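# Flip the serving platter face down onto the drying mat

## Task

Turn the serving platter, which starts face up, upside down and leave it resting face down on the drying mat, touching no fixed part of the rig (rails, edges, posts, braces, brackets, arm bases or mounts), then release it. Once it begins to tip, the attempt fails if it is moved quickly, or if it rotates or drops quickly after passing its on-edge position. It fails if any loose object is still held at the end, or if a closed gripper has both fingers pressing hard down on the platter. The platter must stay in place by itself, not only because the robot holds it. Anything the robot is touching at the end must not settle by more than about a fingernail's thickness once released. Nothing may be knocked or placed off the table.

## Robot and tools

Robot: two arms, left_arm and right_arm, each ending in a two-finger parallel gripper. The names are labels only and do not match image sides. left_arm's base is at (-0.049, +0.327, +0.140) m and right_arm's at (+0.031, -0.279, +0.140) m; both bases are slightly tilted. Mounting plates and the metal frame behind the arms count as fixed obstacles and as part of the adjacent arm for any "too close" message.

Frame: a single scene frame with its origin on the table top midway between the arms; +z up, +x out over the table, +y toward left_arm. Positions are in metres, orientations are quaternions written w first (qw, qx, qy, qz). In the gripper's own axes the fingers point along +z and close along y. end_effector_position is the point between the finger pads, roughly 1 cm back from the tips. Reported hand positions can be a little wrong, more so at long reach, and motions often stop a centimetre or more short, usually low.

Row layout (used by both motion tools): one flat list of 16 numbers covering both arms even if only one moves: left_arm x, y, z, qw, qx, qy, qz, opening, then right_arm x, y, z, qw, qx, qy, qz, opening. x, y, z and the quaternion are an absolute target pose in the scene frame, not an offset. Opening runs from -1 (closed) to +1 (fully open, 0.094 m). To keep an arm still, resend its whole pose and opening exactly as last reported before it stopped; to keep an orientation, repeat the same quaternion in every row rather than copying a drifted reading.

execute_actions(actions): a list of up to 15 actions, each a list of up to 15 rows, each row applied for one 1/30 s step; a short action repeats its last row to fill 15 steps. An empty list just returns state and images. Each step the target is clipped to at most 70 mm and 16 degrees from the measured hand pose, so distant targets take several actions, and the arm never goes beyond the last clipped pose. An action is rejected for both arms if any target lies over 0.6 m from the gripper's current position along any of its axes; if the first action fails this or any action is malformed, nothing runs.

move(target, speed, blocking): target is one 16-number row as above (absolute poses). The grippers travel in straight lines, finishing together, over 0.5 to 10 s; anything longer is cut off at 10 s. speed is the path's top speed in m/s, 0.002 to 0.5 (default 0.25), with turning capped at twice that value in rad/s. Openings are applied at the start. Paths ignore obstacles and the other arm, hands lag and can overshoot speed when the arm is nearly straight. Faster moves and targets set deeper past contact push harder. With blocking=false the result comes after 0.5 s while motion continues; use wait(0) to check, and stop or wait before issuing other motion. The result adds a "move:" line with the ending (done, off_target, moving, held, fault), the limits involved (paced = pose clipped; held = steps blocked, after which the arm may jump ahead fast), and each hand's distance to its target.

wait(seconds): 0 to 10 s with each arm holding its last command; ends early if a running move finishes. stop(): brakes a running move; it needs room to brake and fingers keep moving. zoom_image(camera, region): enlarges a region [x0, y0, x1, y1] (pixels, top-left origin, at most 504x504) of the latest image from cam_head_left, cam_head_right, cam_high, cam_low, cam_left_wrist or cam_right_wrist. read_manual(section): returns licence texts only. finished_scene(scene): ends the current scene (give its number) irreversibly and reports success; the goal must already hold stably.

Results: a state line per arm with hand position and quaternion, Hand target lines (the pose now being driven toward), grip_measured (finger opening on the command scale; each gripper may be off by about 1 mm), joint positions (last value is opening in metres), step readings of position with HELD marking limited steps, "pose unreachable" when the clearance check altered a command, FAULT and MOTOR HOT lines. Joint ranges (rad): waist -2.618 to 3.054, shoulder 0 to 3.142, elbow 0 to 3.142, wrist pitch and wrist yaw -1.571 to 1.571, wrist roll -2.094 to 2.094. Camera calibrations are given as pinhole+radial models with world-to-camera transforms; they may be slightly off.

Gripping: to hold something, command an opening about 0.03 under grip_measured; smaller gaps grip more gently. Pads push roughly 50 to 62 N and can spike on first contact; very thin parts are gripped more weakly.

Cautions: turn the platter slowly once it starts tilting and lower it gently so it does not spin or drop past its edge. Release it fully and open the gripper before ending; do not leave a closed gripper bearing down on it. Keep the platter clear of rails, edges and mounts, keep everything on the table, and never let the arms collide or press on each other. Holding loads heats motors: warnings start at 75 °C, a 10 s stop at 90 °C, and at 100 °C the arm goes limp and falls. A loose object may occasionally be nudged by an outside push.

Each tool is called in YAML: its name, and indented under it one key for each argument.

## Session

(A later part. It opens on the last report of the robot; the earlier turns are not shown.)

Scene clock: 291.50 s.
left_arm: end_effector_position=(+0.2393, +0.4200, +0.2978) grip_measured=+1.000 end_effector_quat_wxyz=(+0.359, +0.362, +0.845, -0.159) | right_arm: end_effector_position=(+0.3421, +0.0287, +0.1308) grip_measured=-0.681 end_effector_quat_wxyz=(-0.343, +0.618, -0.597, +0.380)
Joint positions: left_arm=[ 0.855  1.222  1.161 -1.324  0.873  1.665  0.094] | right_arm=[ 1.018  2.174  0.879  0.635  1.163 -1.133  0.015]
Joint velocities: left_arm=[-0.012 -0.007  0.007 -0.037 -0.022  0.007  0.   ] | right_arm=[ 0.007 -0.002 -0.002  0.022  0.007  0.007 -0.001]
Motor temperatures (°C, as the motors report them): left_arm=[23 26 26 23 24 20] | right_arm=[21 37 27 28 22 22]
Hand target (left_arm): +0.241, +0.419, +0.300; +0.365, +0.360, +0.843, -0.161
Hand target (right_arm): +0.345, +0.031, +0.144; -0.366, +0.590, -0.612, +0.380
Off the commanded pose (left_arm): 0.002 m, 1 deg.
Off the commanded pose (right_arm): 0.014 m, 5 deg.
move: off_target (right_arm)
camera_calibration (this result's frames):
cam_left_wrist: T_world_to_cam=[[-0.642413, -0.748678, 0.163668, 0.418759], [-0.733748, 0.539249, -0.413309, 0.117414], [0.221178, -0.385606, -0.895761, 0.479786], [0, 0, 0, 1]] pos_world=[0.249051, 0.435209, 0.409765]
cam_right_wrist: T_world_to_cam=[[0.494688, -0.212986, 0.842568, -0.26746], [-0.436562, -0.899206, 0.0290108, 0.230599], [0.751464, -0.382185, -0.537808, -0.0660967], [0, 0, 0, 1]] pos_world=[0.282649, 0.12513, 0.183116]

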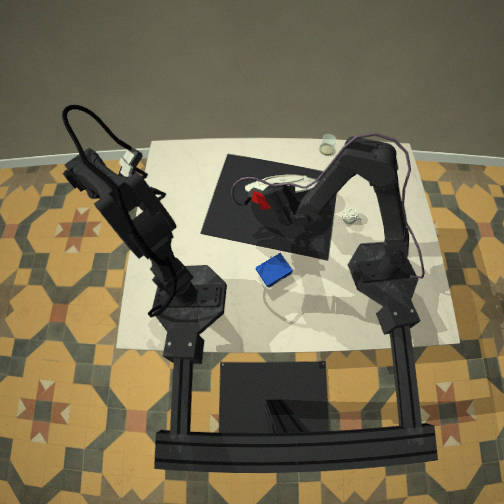

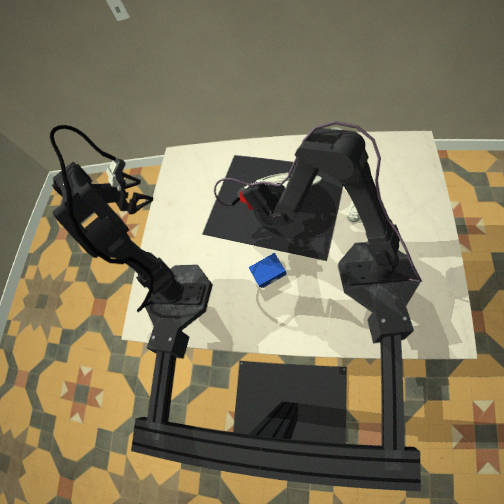

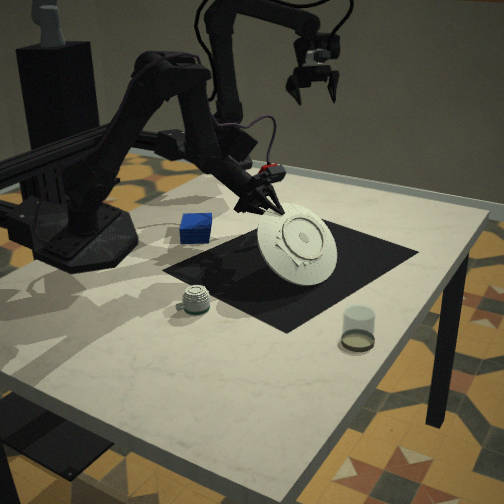

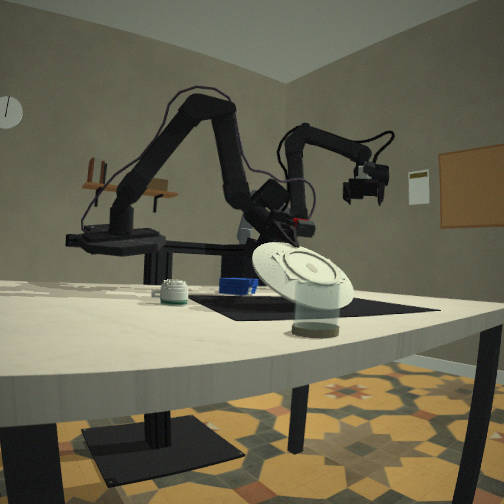

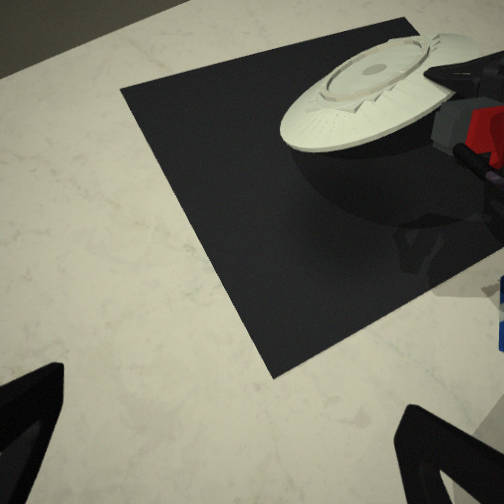

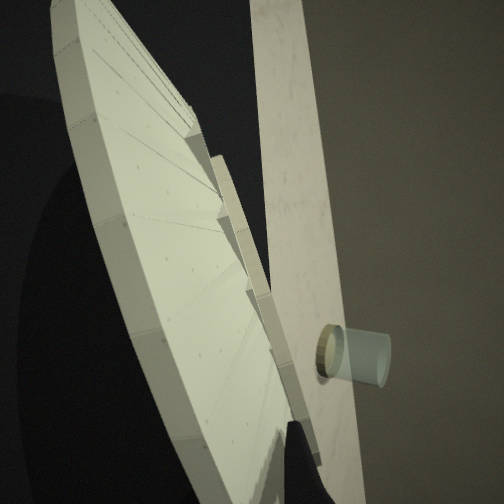

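move:
  target: [0.2409,0.4193,0.2995,0.365,0.360,0.843,-0.161,1,0.315,0.031,0.105,0.368,-0.589,0.610,-0.381,-0.56]
  speed: 0.03

zoom_image:
  camera: "cam_high"
  region: [200,150,360,310]

Scene clock: 305.90 s.
left_arm: end_effector_position=(+0.2392, +0.4200, +0.2978) grip_measured=+1.000 end_effector_quat_wxyz=(+0.359, +0.362, +0.845, -0.159) | right_arm: end_effector_position=(+0.3203, +0.0294, +0.0950) grip_measured=-0.559 end_effector_quat_wxyz=(-0.352, +0.605, -0.608, +0.377)
Joint positions: left_arm=[ 0.855  1.222  1.161 -1.324  0.873  1.665  0.094] | right_arm=[ 1.049  2.313  0.863  0.758  1.193 -1.057  0.021]
Joint velocities: left_arm=[-0.012  0.007 -0.012 -0.007 -0.022  0.051  0.   ] | right_arm=[-0.002  0.002 -0.012 -0.007  0.051 -0.051 -0.   ]
Motor temperatures (°C, as the motors report them): left_arm=[23 26 26 23 24 20] | right_arm=[21 36 27 27 22 22]
Hand target (left_arm): +0.241, +0.419, +0.300; +0.365, +0.360, +0.843, -0.161
Hand target (right_arm): +0.315, +0.031, +0.105; -0.367, +0.589, -0.611, +0.380
Off the commanded pose (left_arm): 0.003 m, 1 deg.
Off the commanded pose (right_arm): 0.011 m, 3 deg.
move: off_target (right_arm)
camera_calibration (this result's frames):
cam_left_wrist: T_world_to_cam=[[-0.642389, -0.748702, 0.163653, 0.418774], [-0.733847, 0.539377, -0.412965, 0.117218], [0.220917, -0.38538, -0.895923, 0.479778], [0, 0, 0, 1]] pos_world=[0.249045, 0.435209, 0.409717]
cam_right_wrist: T_world_to_cam=[[0.482199, -0.250705, 0.839423, -0.220924], [-0.455292, -0.890331, -0.00437054, 0.231673], [0.748461, -0.380075, -0.543461, -0.067303], [0, 0, 0, 1]] pos_world=[0.262382, 0.125299, 0.149884]

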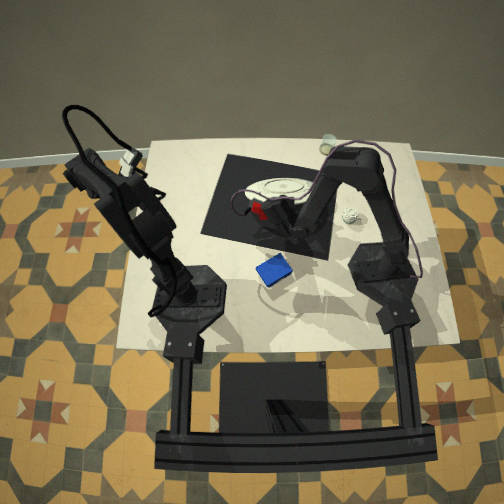

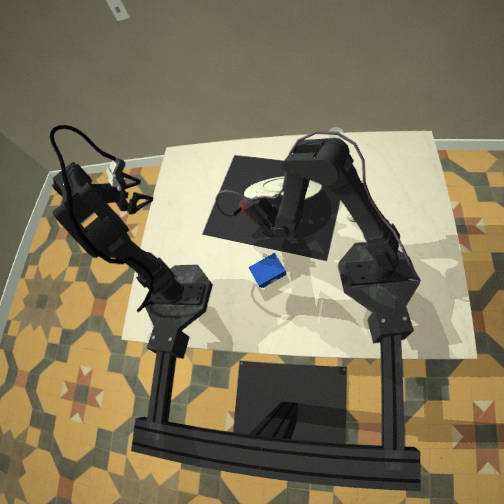

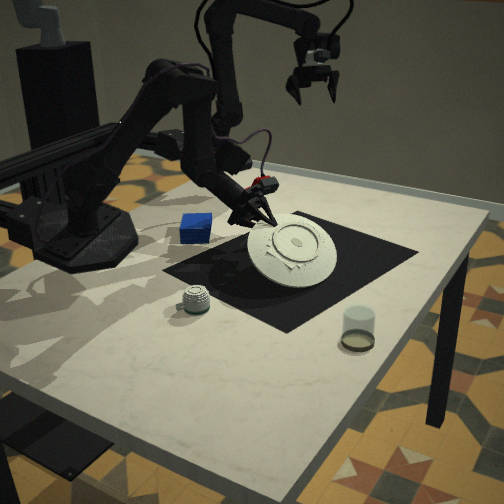

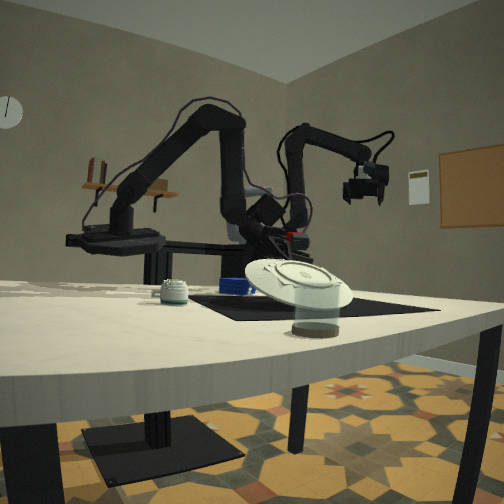

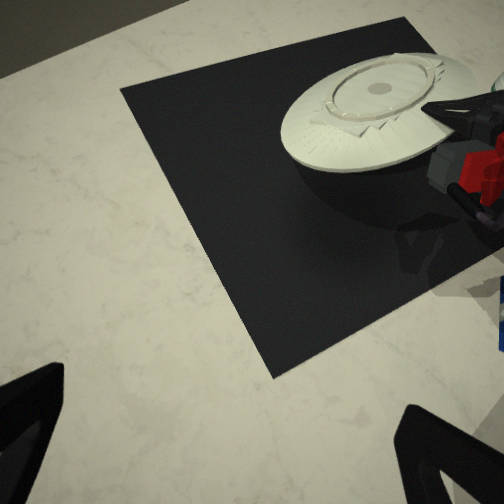

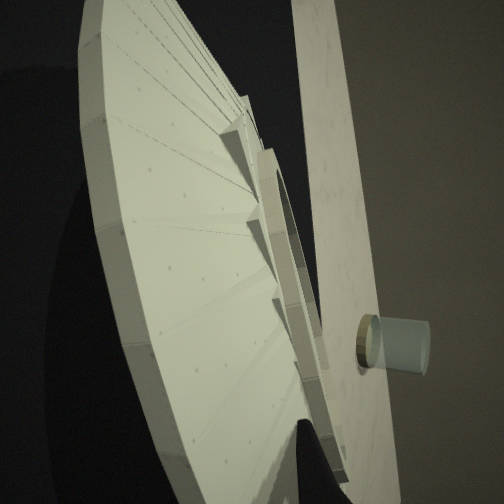

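Region (200, 150, 360, 310) of cam_high's 504x504 image, scaled by 3.150, with more detail than that image has.

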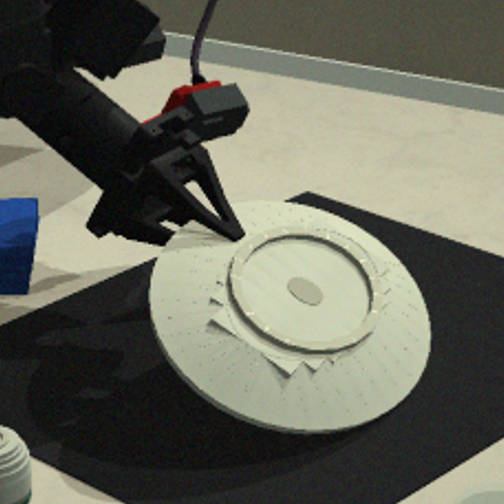

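move:
  target: [0.2409,0.4193,0.2995,0.365,0.360,0.843,-0.161,1,0.292,0.031,0.07,0.368,-0.589,0.610,-0.381,-0.45]
  speed: 0.03

zoom_image:
  camera: "cam_high"
  region: [200,150,360,310]

Scene clock: 312.60 s.
left_arm: end_effector_position=(+0.2392, +0.4200, +0.2977) grip_measured=+1.000 end_effector_quat_wxyz=(+0.359, +0.362, +0.845, -0.159) | right_arm: end_effector_position=(+0.3010, +0.0292, +0.0687) grip_measured=-0.447 end_effector_quat_wxyz=(+0.363, -0.590, +0.613, -0.380)
Joint positions: left_arm=[ 0.855  1.222  1.161 -1.324  0.872  1.665  0.094] | right_arm=[ 1.082  2.442  0.863  0.882  1.234 -1.016  0.026]
Joint velocities: left_arm=[-0.012 -0.002 -0.007 -0.051 -0.037  0.081  0.   ] | right_arm=[-0.012 -0.012  0.017 -0.081 -0.007  0.037  0.001]
Motor temperatures (°C, as the motors report them): left_arm=[23 26 26 23 24 20] | right_arm=[22 36 26 27 22 22]
Hand target (left_arm): +0.241, +0.419, +0.300; +0.365, +0.360, +0.843, -0.161
Hand target (right_arm): +0.292, +0.031, +0.070; -0.368, +0.589, -0.610, +0.381
Off the commanded pose (left_arm): 0.003 m, 1 deg.
Off the commanded pose (right_arm): 0.009 m, 1 deg.
move: done
camera_calibration (this result's frames):
cam_left_wrist: T_world_to_cam=[[-0.642365, -0.748725, 0.163638, 0.418789], [-0.733947, 0.539506, -0.412621, 0.117022], [0.220656, -0.385155, -0.896084, 0.479769], [0, 0, 0, 1]] pos_world=[0.24904, 0.435209, 0.40967]
cam_right_wrist: T_world_to_cam=[[0.456771, -0.279051, 0.844684, -0.181451], [-0.469645, -0.882062, -0.037434, 0.228991], [0.755509, -0.379602, -0.533955, -0.0700127], [0, 0, 0, 1]] pos_world=[0.243321, 0.124773, 0.124457]

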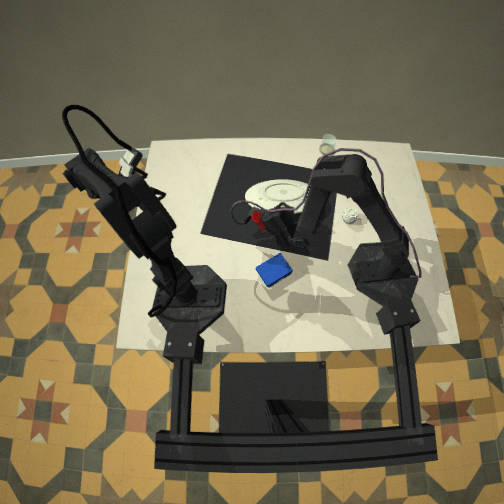

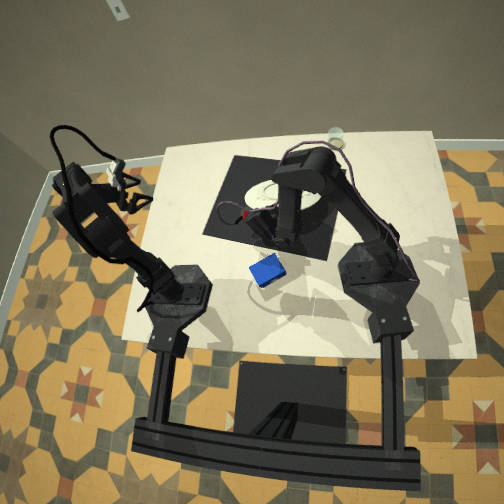

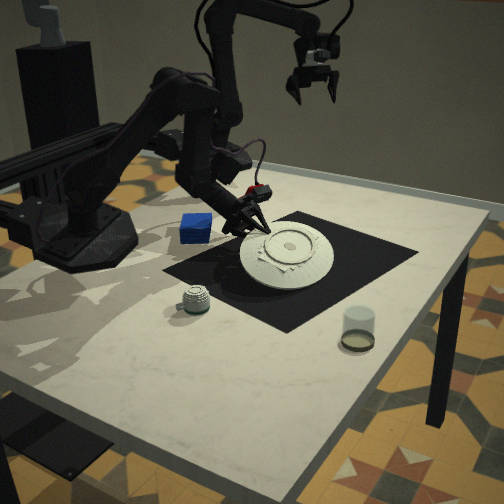

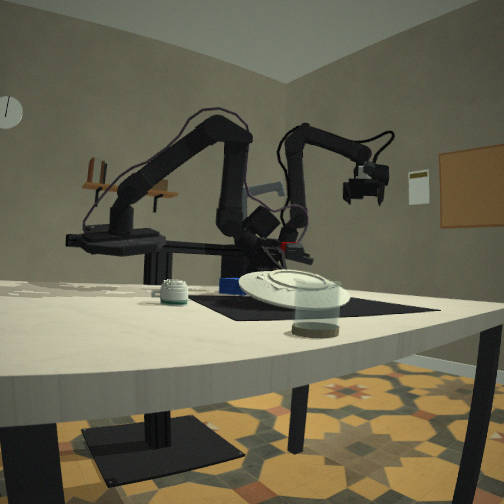

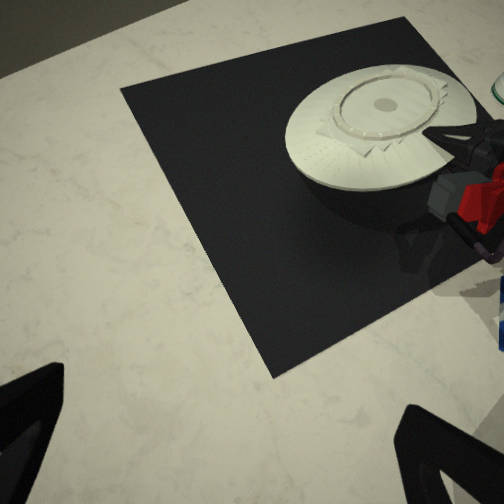

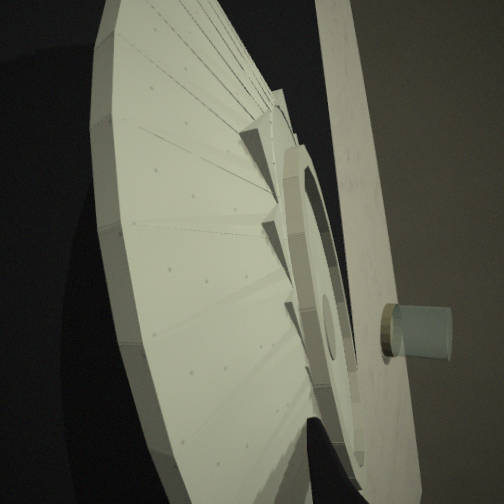

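Region (200, 150, 360, 310) of cam_high's 504x504 image, scaled by 3.150, with more detail than that image has.

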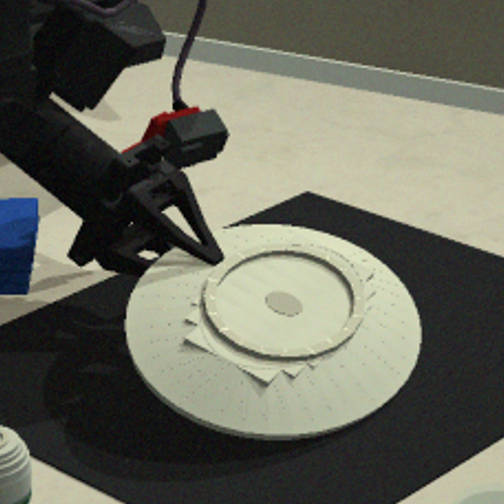

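move:
  target: [0.2409,0.4193,0.2995,0.365,0.360,0.843,-0.161,1,0.277,0.031,0.042,0.368,-0.589,0.610,-0.381,-0.35]
  speed: 0.025

zoom_image:
  camera: "cam_high"
  region: [180,150,340,310]

zoom_image:
  camera: "cam_low"
  region: [200,210,360,330]

Scene clock: 321.67 s.
left_arm: end_effector_position=(+0.2392, +0.4200, +0.2977) grip_measured=+1.000 end_effector_quat_wxyz=(+0.359, +0.362, +0.845, -0.159) | right_arm: end_effector_position=(+0.2862, +0.0275, +0.0445) grip_measured=-0.346 end_effector_quat_wxyz=(+0.365, -0.588, +0.612, -0.383)
Joint positions: left_arm=[ 0.855  1.222  1.161 -1.324  0.872  1.665  0.094] | right_arm=[ 1.103  2.55   0.876  0.957  1.256 -0.992  0.031]
Joint velocities: left_arm=[-0.007 -0.007 -0.022 -0.051 -0.007  0.007  0.   ] | right_arm=[-0.012 -0.007  0.002 -0.007 -0.051  0.066 -0.   ]
Motor temperatures (°C, as the motors report them): left_arm=[23 26 26 23 24 20] | right_arm=[22 36 26 26 22 22]
Hand target (left_arm): +0.241, +0.419, +0.300; +0.365, +0.360, +0.843, -0.161
Hand target (right_arm): +0.277, +0.031, +0.042; -0.369, +0.589, -0.609, +0.381
Off the commanded pose (left_arm): 0.003 m, 1 deg.
Off the commanded pose (right_arm): 0.010 m, 0 deg.
move: done
camera_calibration (this result's frames):
cam_left_wrist: T_world_to_cam=[[-0.642342, -0.748749, 0.163623, 0.418804], [-0.734046, 0.539634, -0.412277, 0.116827], [0.220395, -0.384929, -0.896245, 0.479761], [0, 0, 0, 1]] pos_world=[0.249034, 0.435209, 0.409622]
cam_right_wrist: T_world_to_cam=[[0.448768, -0.279635, 0.84877, -0.152649], [-0.470944, -0.881195, -0.0413168, 0.220126], [0.759486, -0.381182, -0.527145, -0.0737732], [0, 0, 0, 1]] pos_world=[0.2282, 0.123167, 0.0997694]

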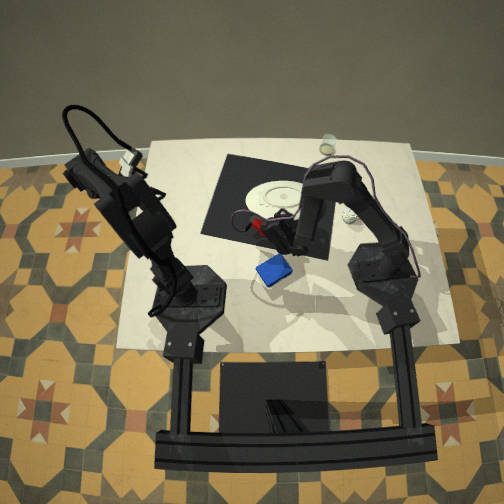

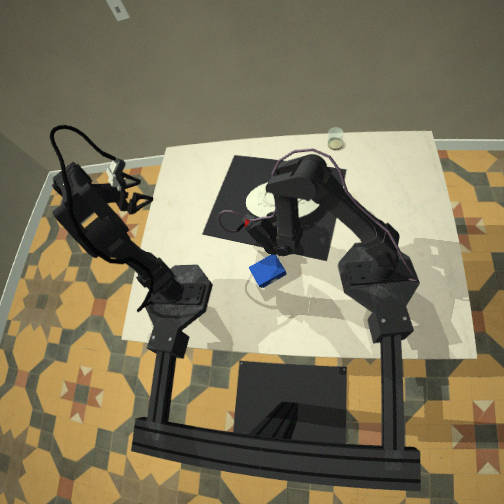

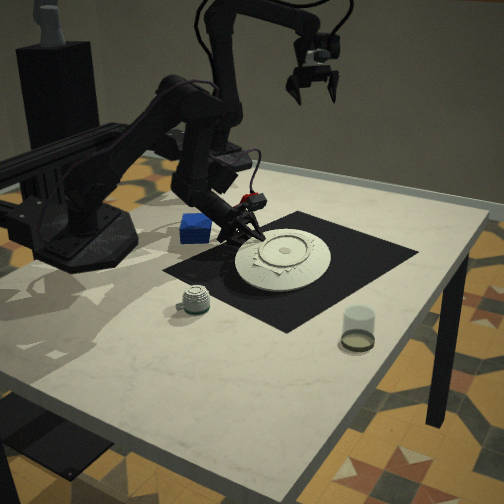

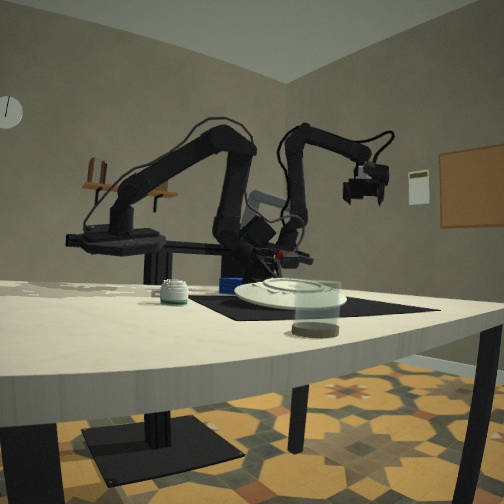

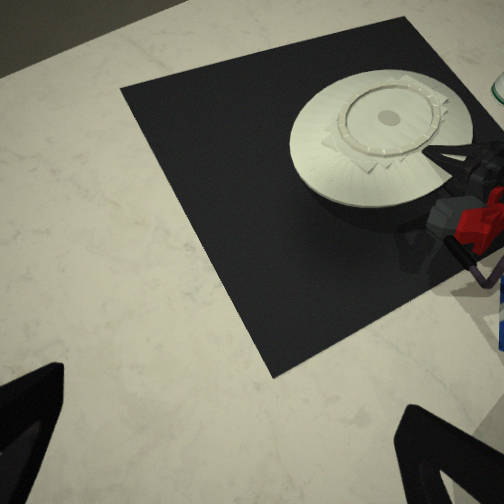

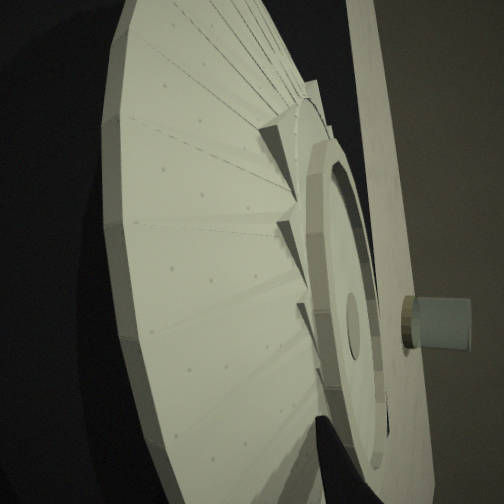

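Region (180, 150, 340, 310) of cam_high's 504x504 image, scaled by 3.150, with more detail than that image has.

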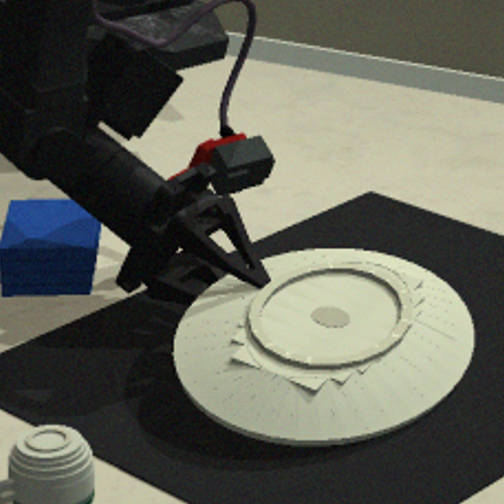

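Region (200, 210, 360, 330) of cam_low's 504x504 image, scaled by 3.150, with more detail than that image has; it fills the top 378 rows of this view, and the rest is white.

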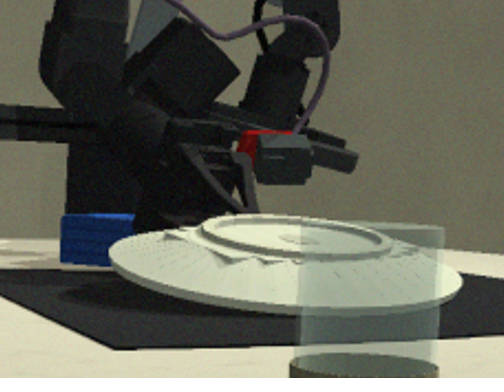

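move:
  target: [0.2409,0.4193,0.2995,0.365,0.360,0.843,-0.161,1,0.268,0.031,0.03,0.321,-0.616,0.638,-0.332,-0.26]
  speed: 0.02

zoom_image:
  camera: "cam_high"
  region: [180,150,340,310]

zoom_image:
  camera: "cam_low"
  region: [200,210,360,330]

Scene clock: 332.90 s.
left_arm: end_effector_position=(+0.2391, +0.4201, +0.2976) grip_measured=+1.000 end_effector_quat_wxyz=(+0.359, +0.362, +0.845, -0.159) | right_arm: end_effector_position=(+0.2758, +0.0194, +0.0274) grip_measured=-0.256 end_effector_quat_wxyz=(+0.316, -0.609, +0.633, -0.357)
Joint positions: left_arm=[ 0.855  1.222  1.161 -1.324  0.871  1.665  0.094] | right_arm=[ 1.1    2.494  0.914  0.542  1.195 -0.709  0.035]
Joint velocities: left_arm=[-0.012 -0.007 -0.012 -0.081 -0.037 -0.007  0.   ] | right_arm=[ 0.002 -0.012  0.007 -0.022  0.007 -0.022 -0.   ]
Motor temperatures (°C, as the motors report them): left_arm=[23 26 26 23 24 20] | right_arm=[22 36 26 25 22 22]
Hand target (left_arm): +0.241, +0.419, +0.300; +0.365, +0.360, +0.843, -0.161
Hand target (right_arm): +0.268, +0.031, +0.030; -0.323, +0.617, -0.636, +0.332
Off the commanded pose (left_arm): 0.003 m, 1 deg.
Off the commanded pose (right_arm): 0.014 m, 3 deg.
move: off_target (right_arm)
camera_calibration (this result's frames):
cam_left_wrist: T_world_to_cam=[[-0.642294, -0.748796, 0.163594, 0.418833], [-0.734244, 0.53989, -0.411588, 0.116435], [0.219873, -0.384478, -0.896567, 0.479743], [0, 0, 0, 1]] pos_world=[0.249023, 0.435209, 0.409527]
cam_right_wrist: T_world_to_cam=[[0.544476, -0.268044, 0.794795, -0.160884], [-0.487172, -0.872412, 0.0395181, 0.209435], [0.682795, -0.408718, -0.60559, -0.0541616], [0, 0, 0, 1]] pos_world=[0.226609, 0.117452, 0.0867933]

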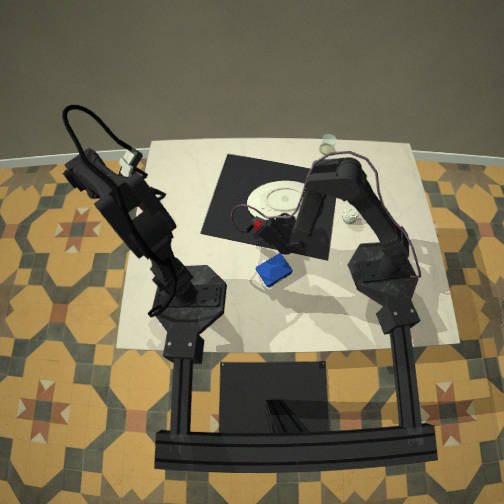

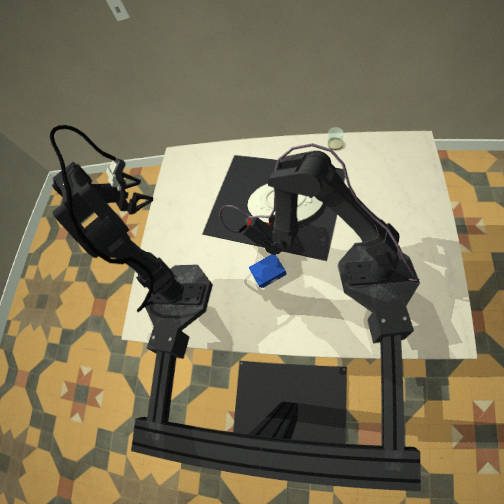

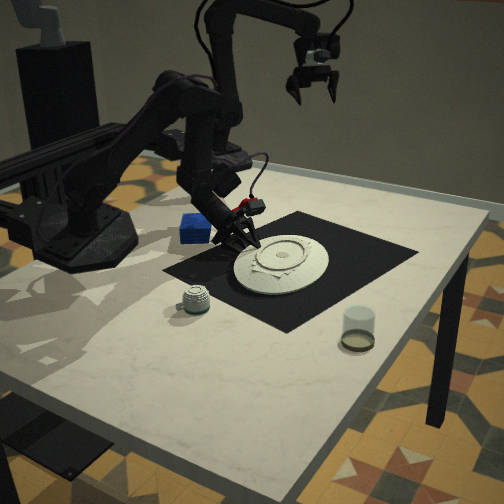

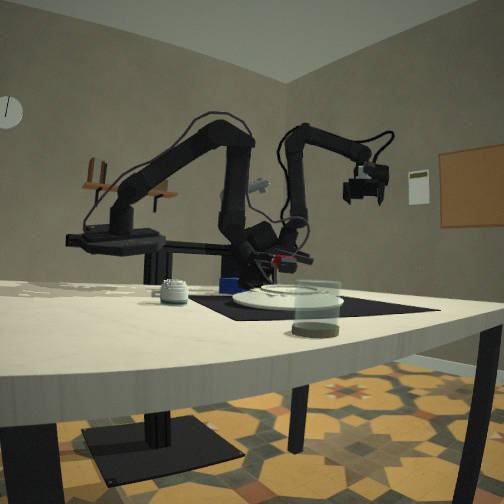

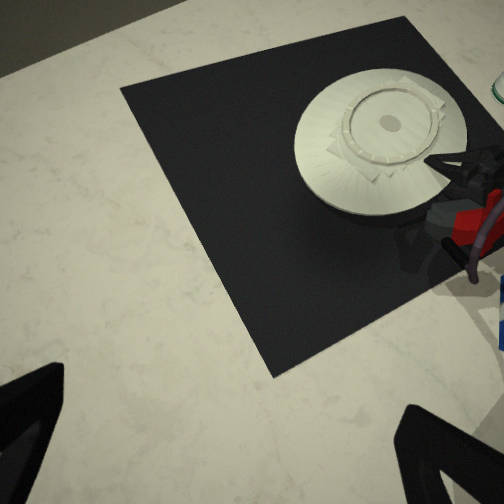

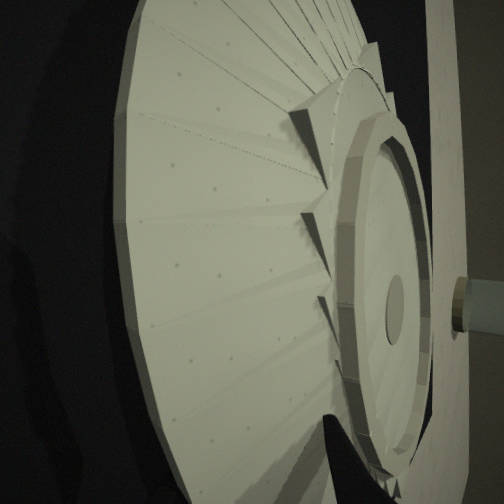

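Region (180, 150, 340, 310) of cam_high's 504x504 image, scaled by 3.150, with more detail than that image has.

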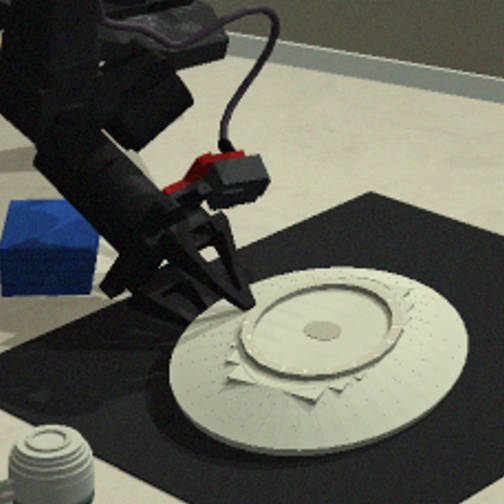

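Region (200, 210, 360, 330) of cam_low's 504x504 image, scaled by 3.150, with more detail than that image has; it fills the top 378 rows of this view, and the rest is white.

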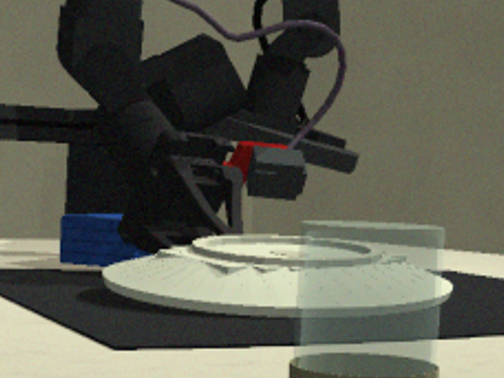

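move:
  target: [0.2409,0.4193,0.2995,0.365,0.360,0.843,-0.161,1,0.245,0.031,0.029,0.283,-0.635,0.657,-0.293,-0.24]
  speed: 0.02

zoom_image:
  camera: "cam_high"
  region: [180,150,340,310]

zoom_image:
  camera: "cam_low"
  region: [200,210,360,330]

Scene clock: 343.93 s.
left_arm: end_effector_position=(+0.2390, +0.4202, +0.2975) grip_measured=+1.000 end_effector_quat_wxyz=(+0.358, +0.363, +0.846, -0.159) | right_arm: end_effector_position=(+0.2504, +0.0192, +0.0261) grip_measured=-0.241 end_effector_quat_wxyz=(+0.279, -0.632, +0.651, -0.315)
Joint positions: left_arm=[ 0.855  1.222  1.161 -1.324  0.87   1.665  0.094] | right_arm=[ 1.147  2.427  0.941  0.199  1.105 -0.47   0.036]
Joint velocities: left_arm=[ 0.002 -0.012  0.007  0.037  0.081 -0.007  0.   ] | right_arm=[-0.002 -0.012 -0.002 -0.051  0.037 -0.081 -0.   ]
Motor temperatures (°C, as the motors report them): left_arm=[23 26 26 23 24 20] | right_arm=[22 36 26 24 22 22]
Hand target (left_arm): +0.241, +0.419, +0.300; +0.365, +0.360, +0.843, -0.161
Hand target (right_arm): +0.245, +0.032, +0.029; -0.284, +0.635, -0.656, +0.292
Off the commanded pose (left_arm): 0.003 m, 1 deg.
Off the commanded pose (right_arm): 0.013 m, 3 deg.
move: off_target (right_arm)
camera_calibration (this result's frames):
cam_left_wrist: T_world_to_cam=[[-0.642247, -0.748843, 0.163564, 0.418863], [-0.734442, 0.540146, -0.410899, 0.116043], [0.219351, -0.384027, -0.896888, 0.479725], [0, 0, 0, 1]] pos_world=[0.249012, 0.43521, 0.409431]
cam_right_wrist: T_world_to_cam=[[0.64068, -0.268479, 0.719339, -0.168139], [-0.472999, -0.875999, 0.0943277, 0.192065], [0.604815, -0.40068, -0.688226, -0.0161464], [0, 0, 0, 1]] pos_world=[0.208336, 0.116637, 0.0917195]

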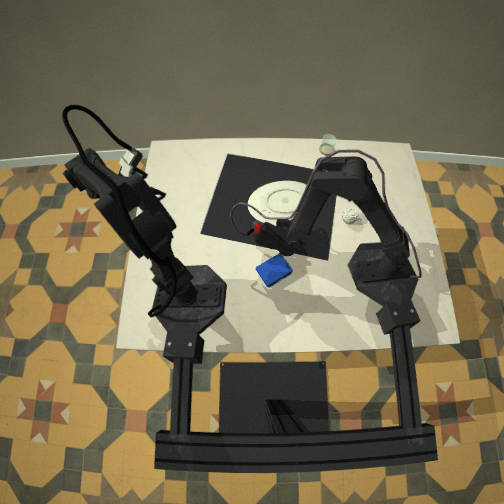

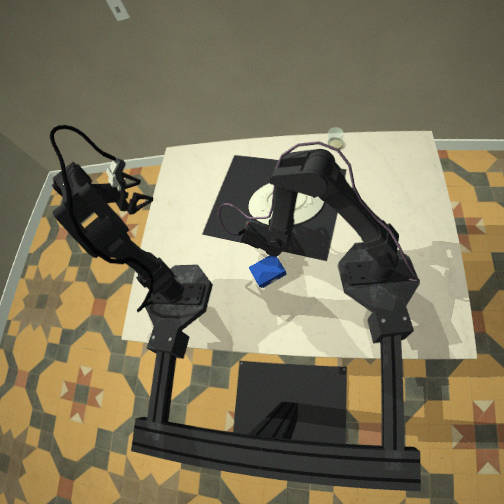

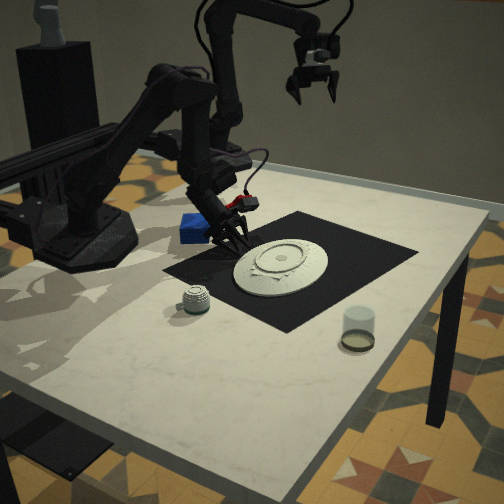

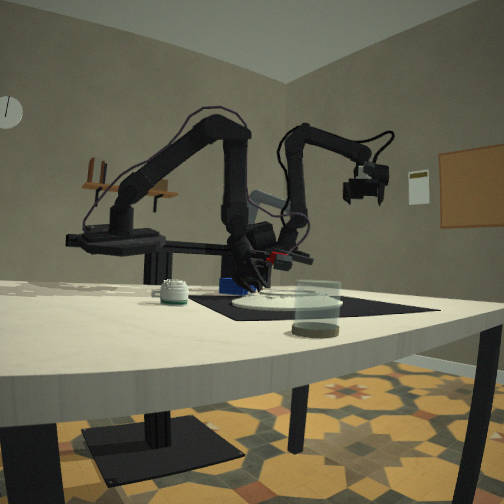

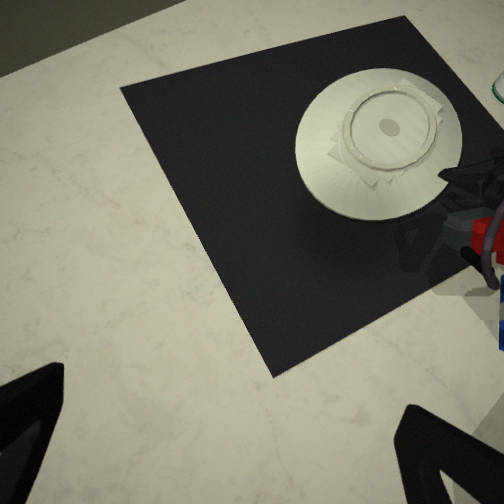

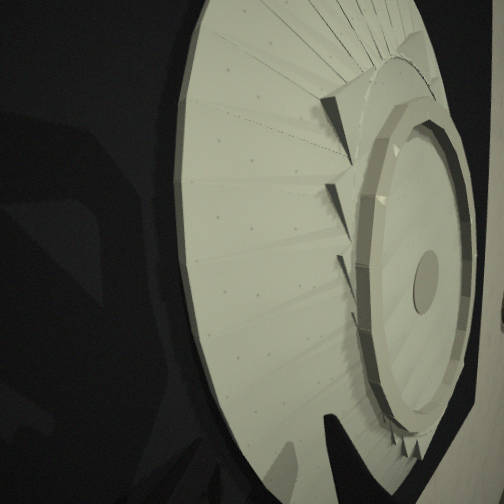

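Region (180, 150, 340, 310) of cam_high's 504x504 image, scaled by 3.150, with more detail than that image has.

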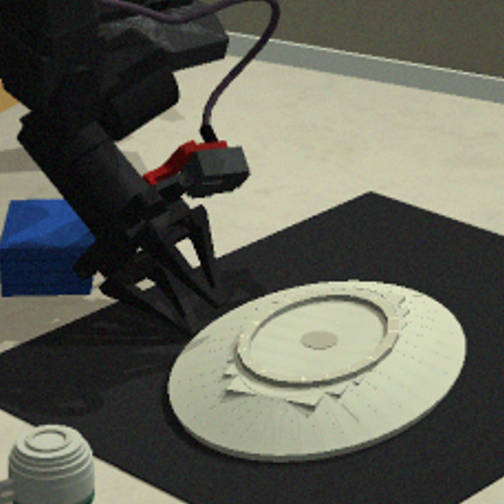

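Region (200, 210, 360, 330) of cam_low's 504x504 image, scaled by 3.150, with more detail than that image has; it fills the top 378 rows of this view, and the rest is white.

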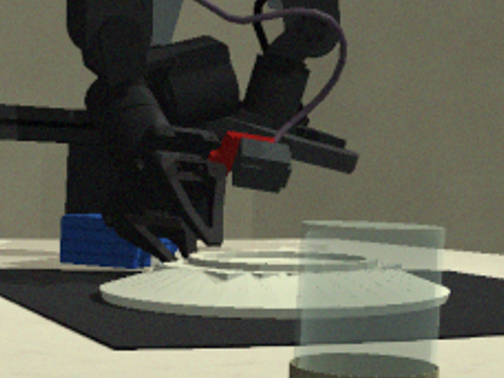

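The lower finger is clear and the plate is flat. Lifting away.

move:
  target: [0.2409,0.4193,0.2995,0.365,0.360,0.843,-0.161,1,0.235,0.03,0.12,0.283,-0.635,0.657,-0.293,-0.24]
  speed: 0.12

Scene clock: 351.03 s.
left_arm: end_effector_position=(+0.2390, +0.4202, +0.2974) grip_measured=+1.000 end_effector_quat_wxyz=(+0.358, +0.363, +0.846, -0.159) | right_arm: end_effector_position=(+0.2352, +0.0210, +0.1096) grip_measured=-0.241 end_effector_quat_wxyz=(+0.269, -0.643, +0.651, -0.301)
Joint positions: left_arm=[ 0.855  1.222  1.161 -1.324  0.87   1.665  0.094] | right_arm=[ 1.251  2.151  0.986 -0.324  1.083 -0.256  0.036]
Joint velocities: left_arm=[ 0.002 -0.002 -0.007 -0.007  0.037  0.066  0.   ] | right_arm=[-0.022 -0.002 -0.007 -0.007 -0.081  0.037 -0.   ]
Motor temperatures (°C, as the motors report them): left_arm=[23 26 26 23 24 20] | right_arm=[22 37 26 24 22 22]
Hand target (left_arm): +0.241, +0.419, +0.300; +0.365, +0.360, +0.843, -0.161
Hand target (right_arm): +0.235, +0.031, +0.119; -0.284, +0.635, -0.657, +0.292
Off the commanded pose (left_arm): 0.003 m, 1 deg.
Off the commanded pose (right_arm): 0.014 m, 2 deg.
move: off_target (right_arm)
camera_calibration (this result's frames):
cam_left_wrist: T_world_to_cam=[[-0.642223, -0.748867, 0.163549, 0.418878], [-0.73454, 0.540273, -0.410554, 0.115848], [0.219089, -0.383801, -0.897049, 0.479716], [0, 0, 0, 1]] pos_world=[0.249007, 0.43521, 0.409384]
cam_right_wrist: T_world_to_cam=[[0.67276, -0.25824, 0.69333, -0.222906], [-0.454692, -0.883565, 0.112106, 0.172493], [0.583652, -0.390671, -0.711847, 0.0585552], [0, 0, 0, 1]] pos_world=[0.194218, 0.117722, 0.176892]

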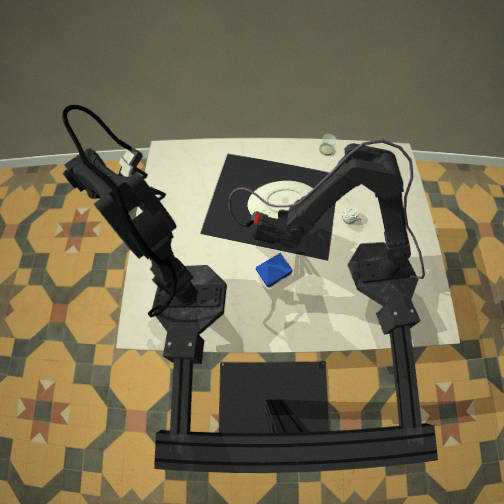

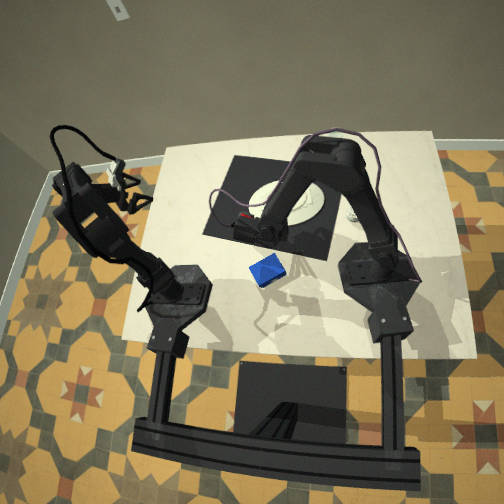

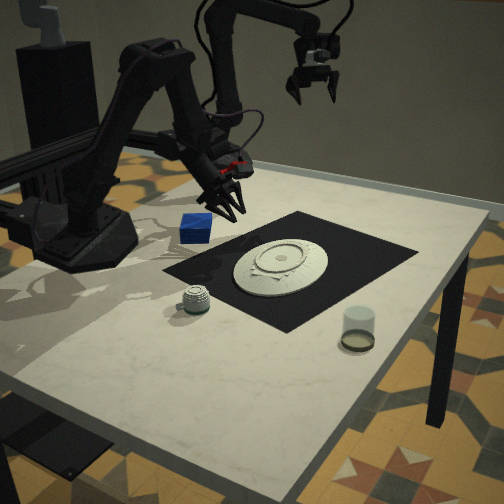

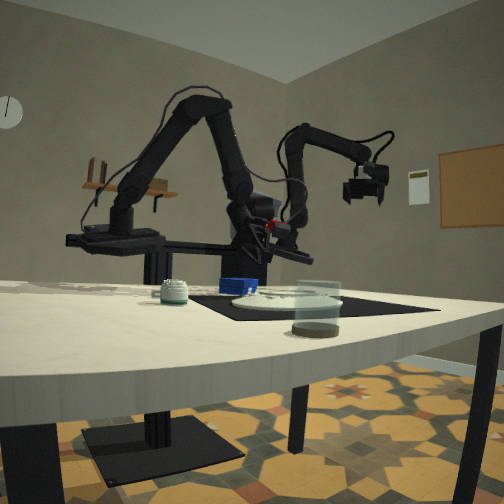

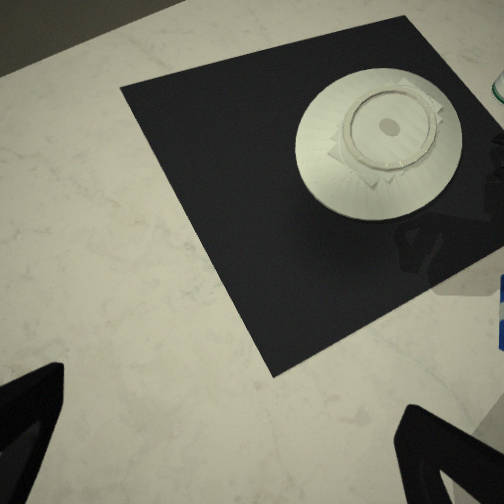

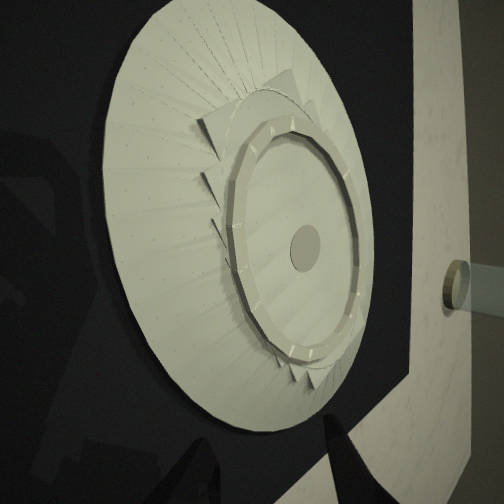

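finished_scene:
  scene: 2

The scene is finished: the task was done.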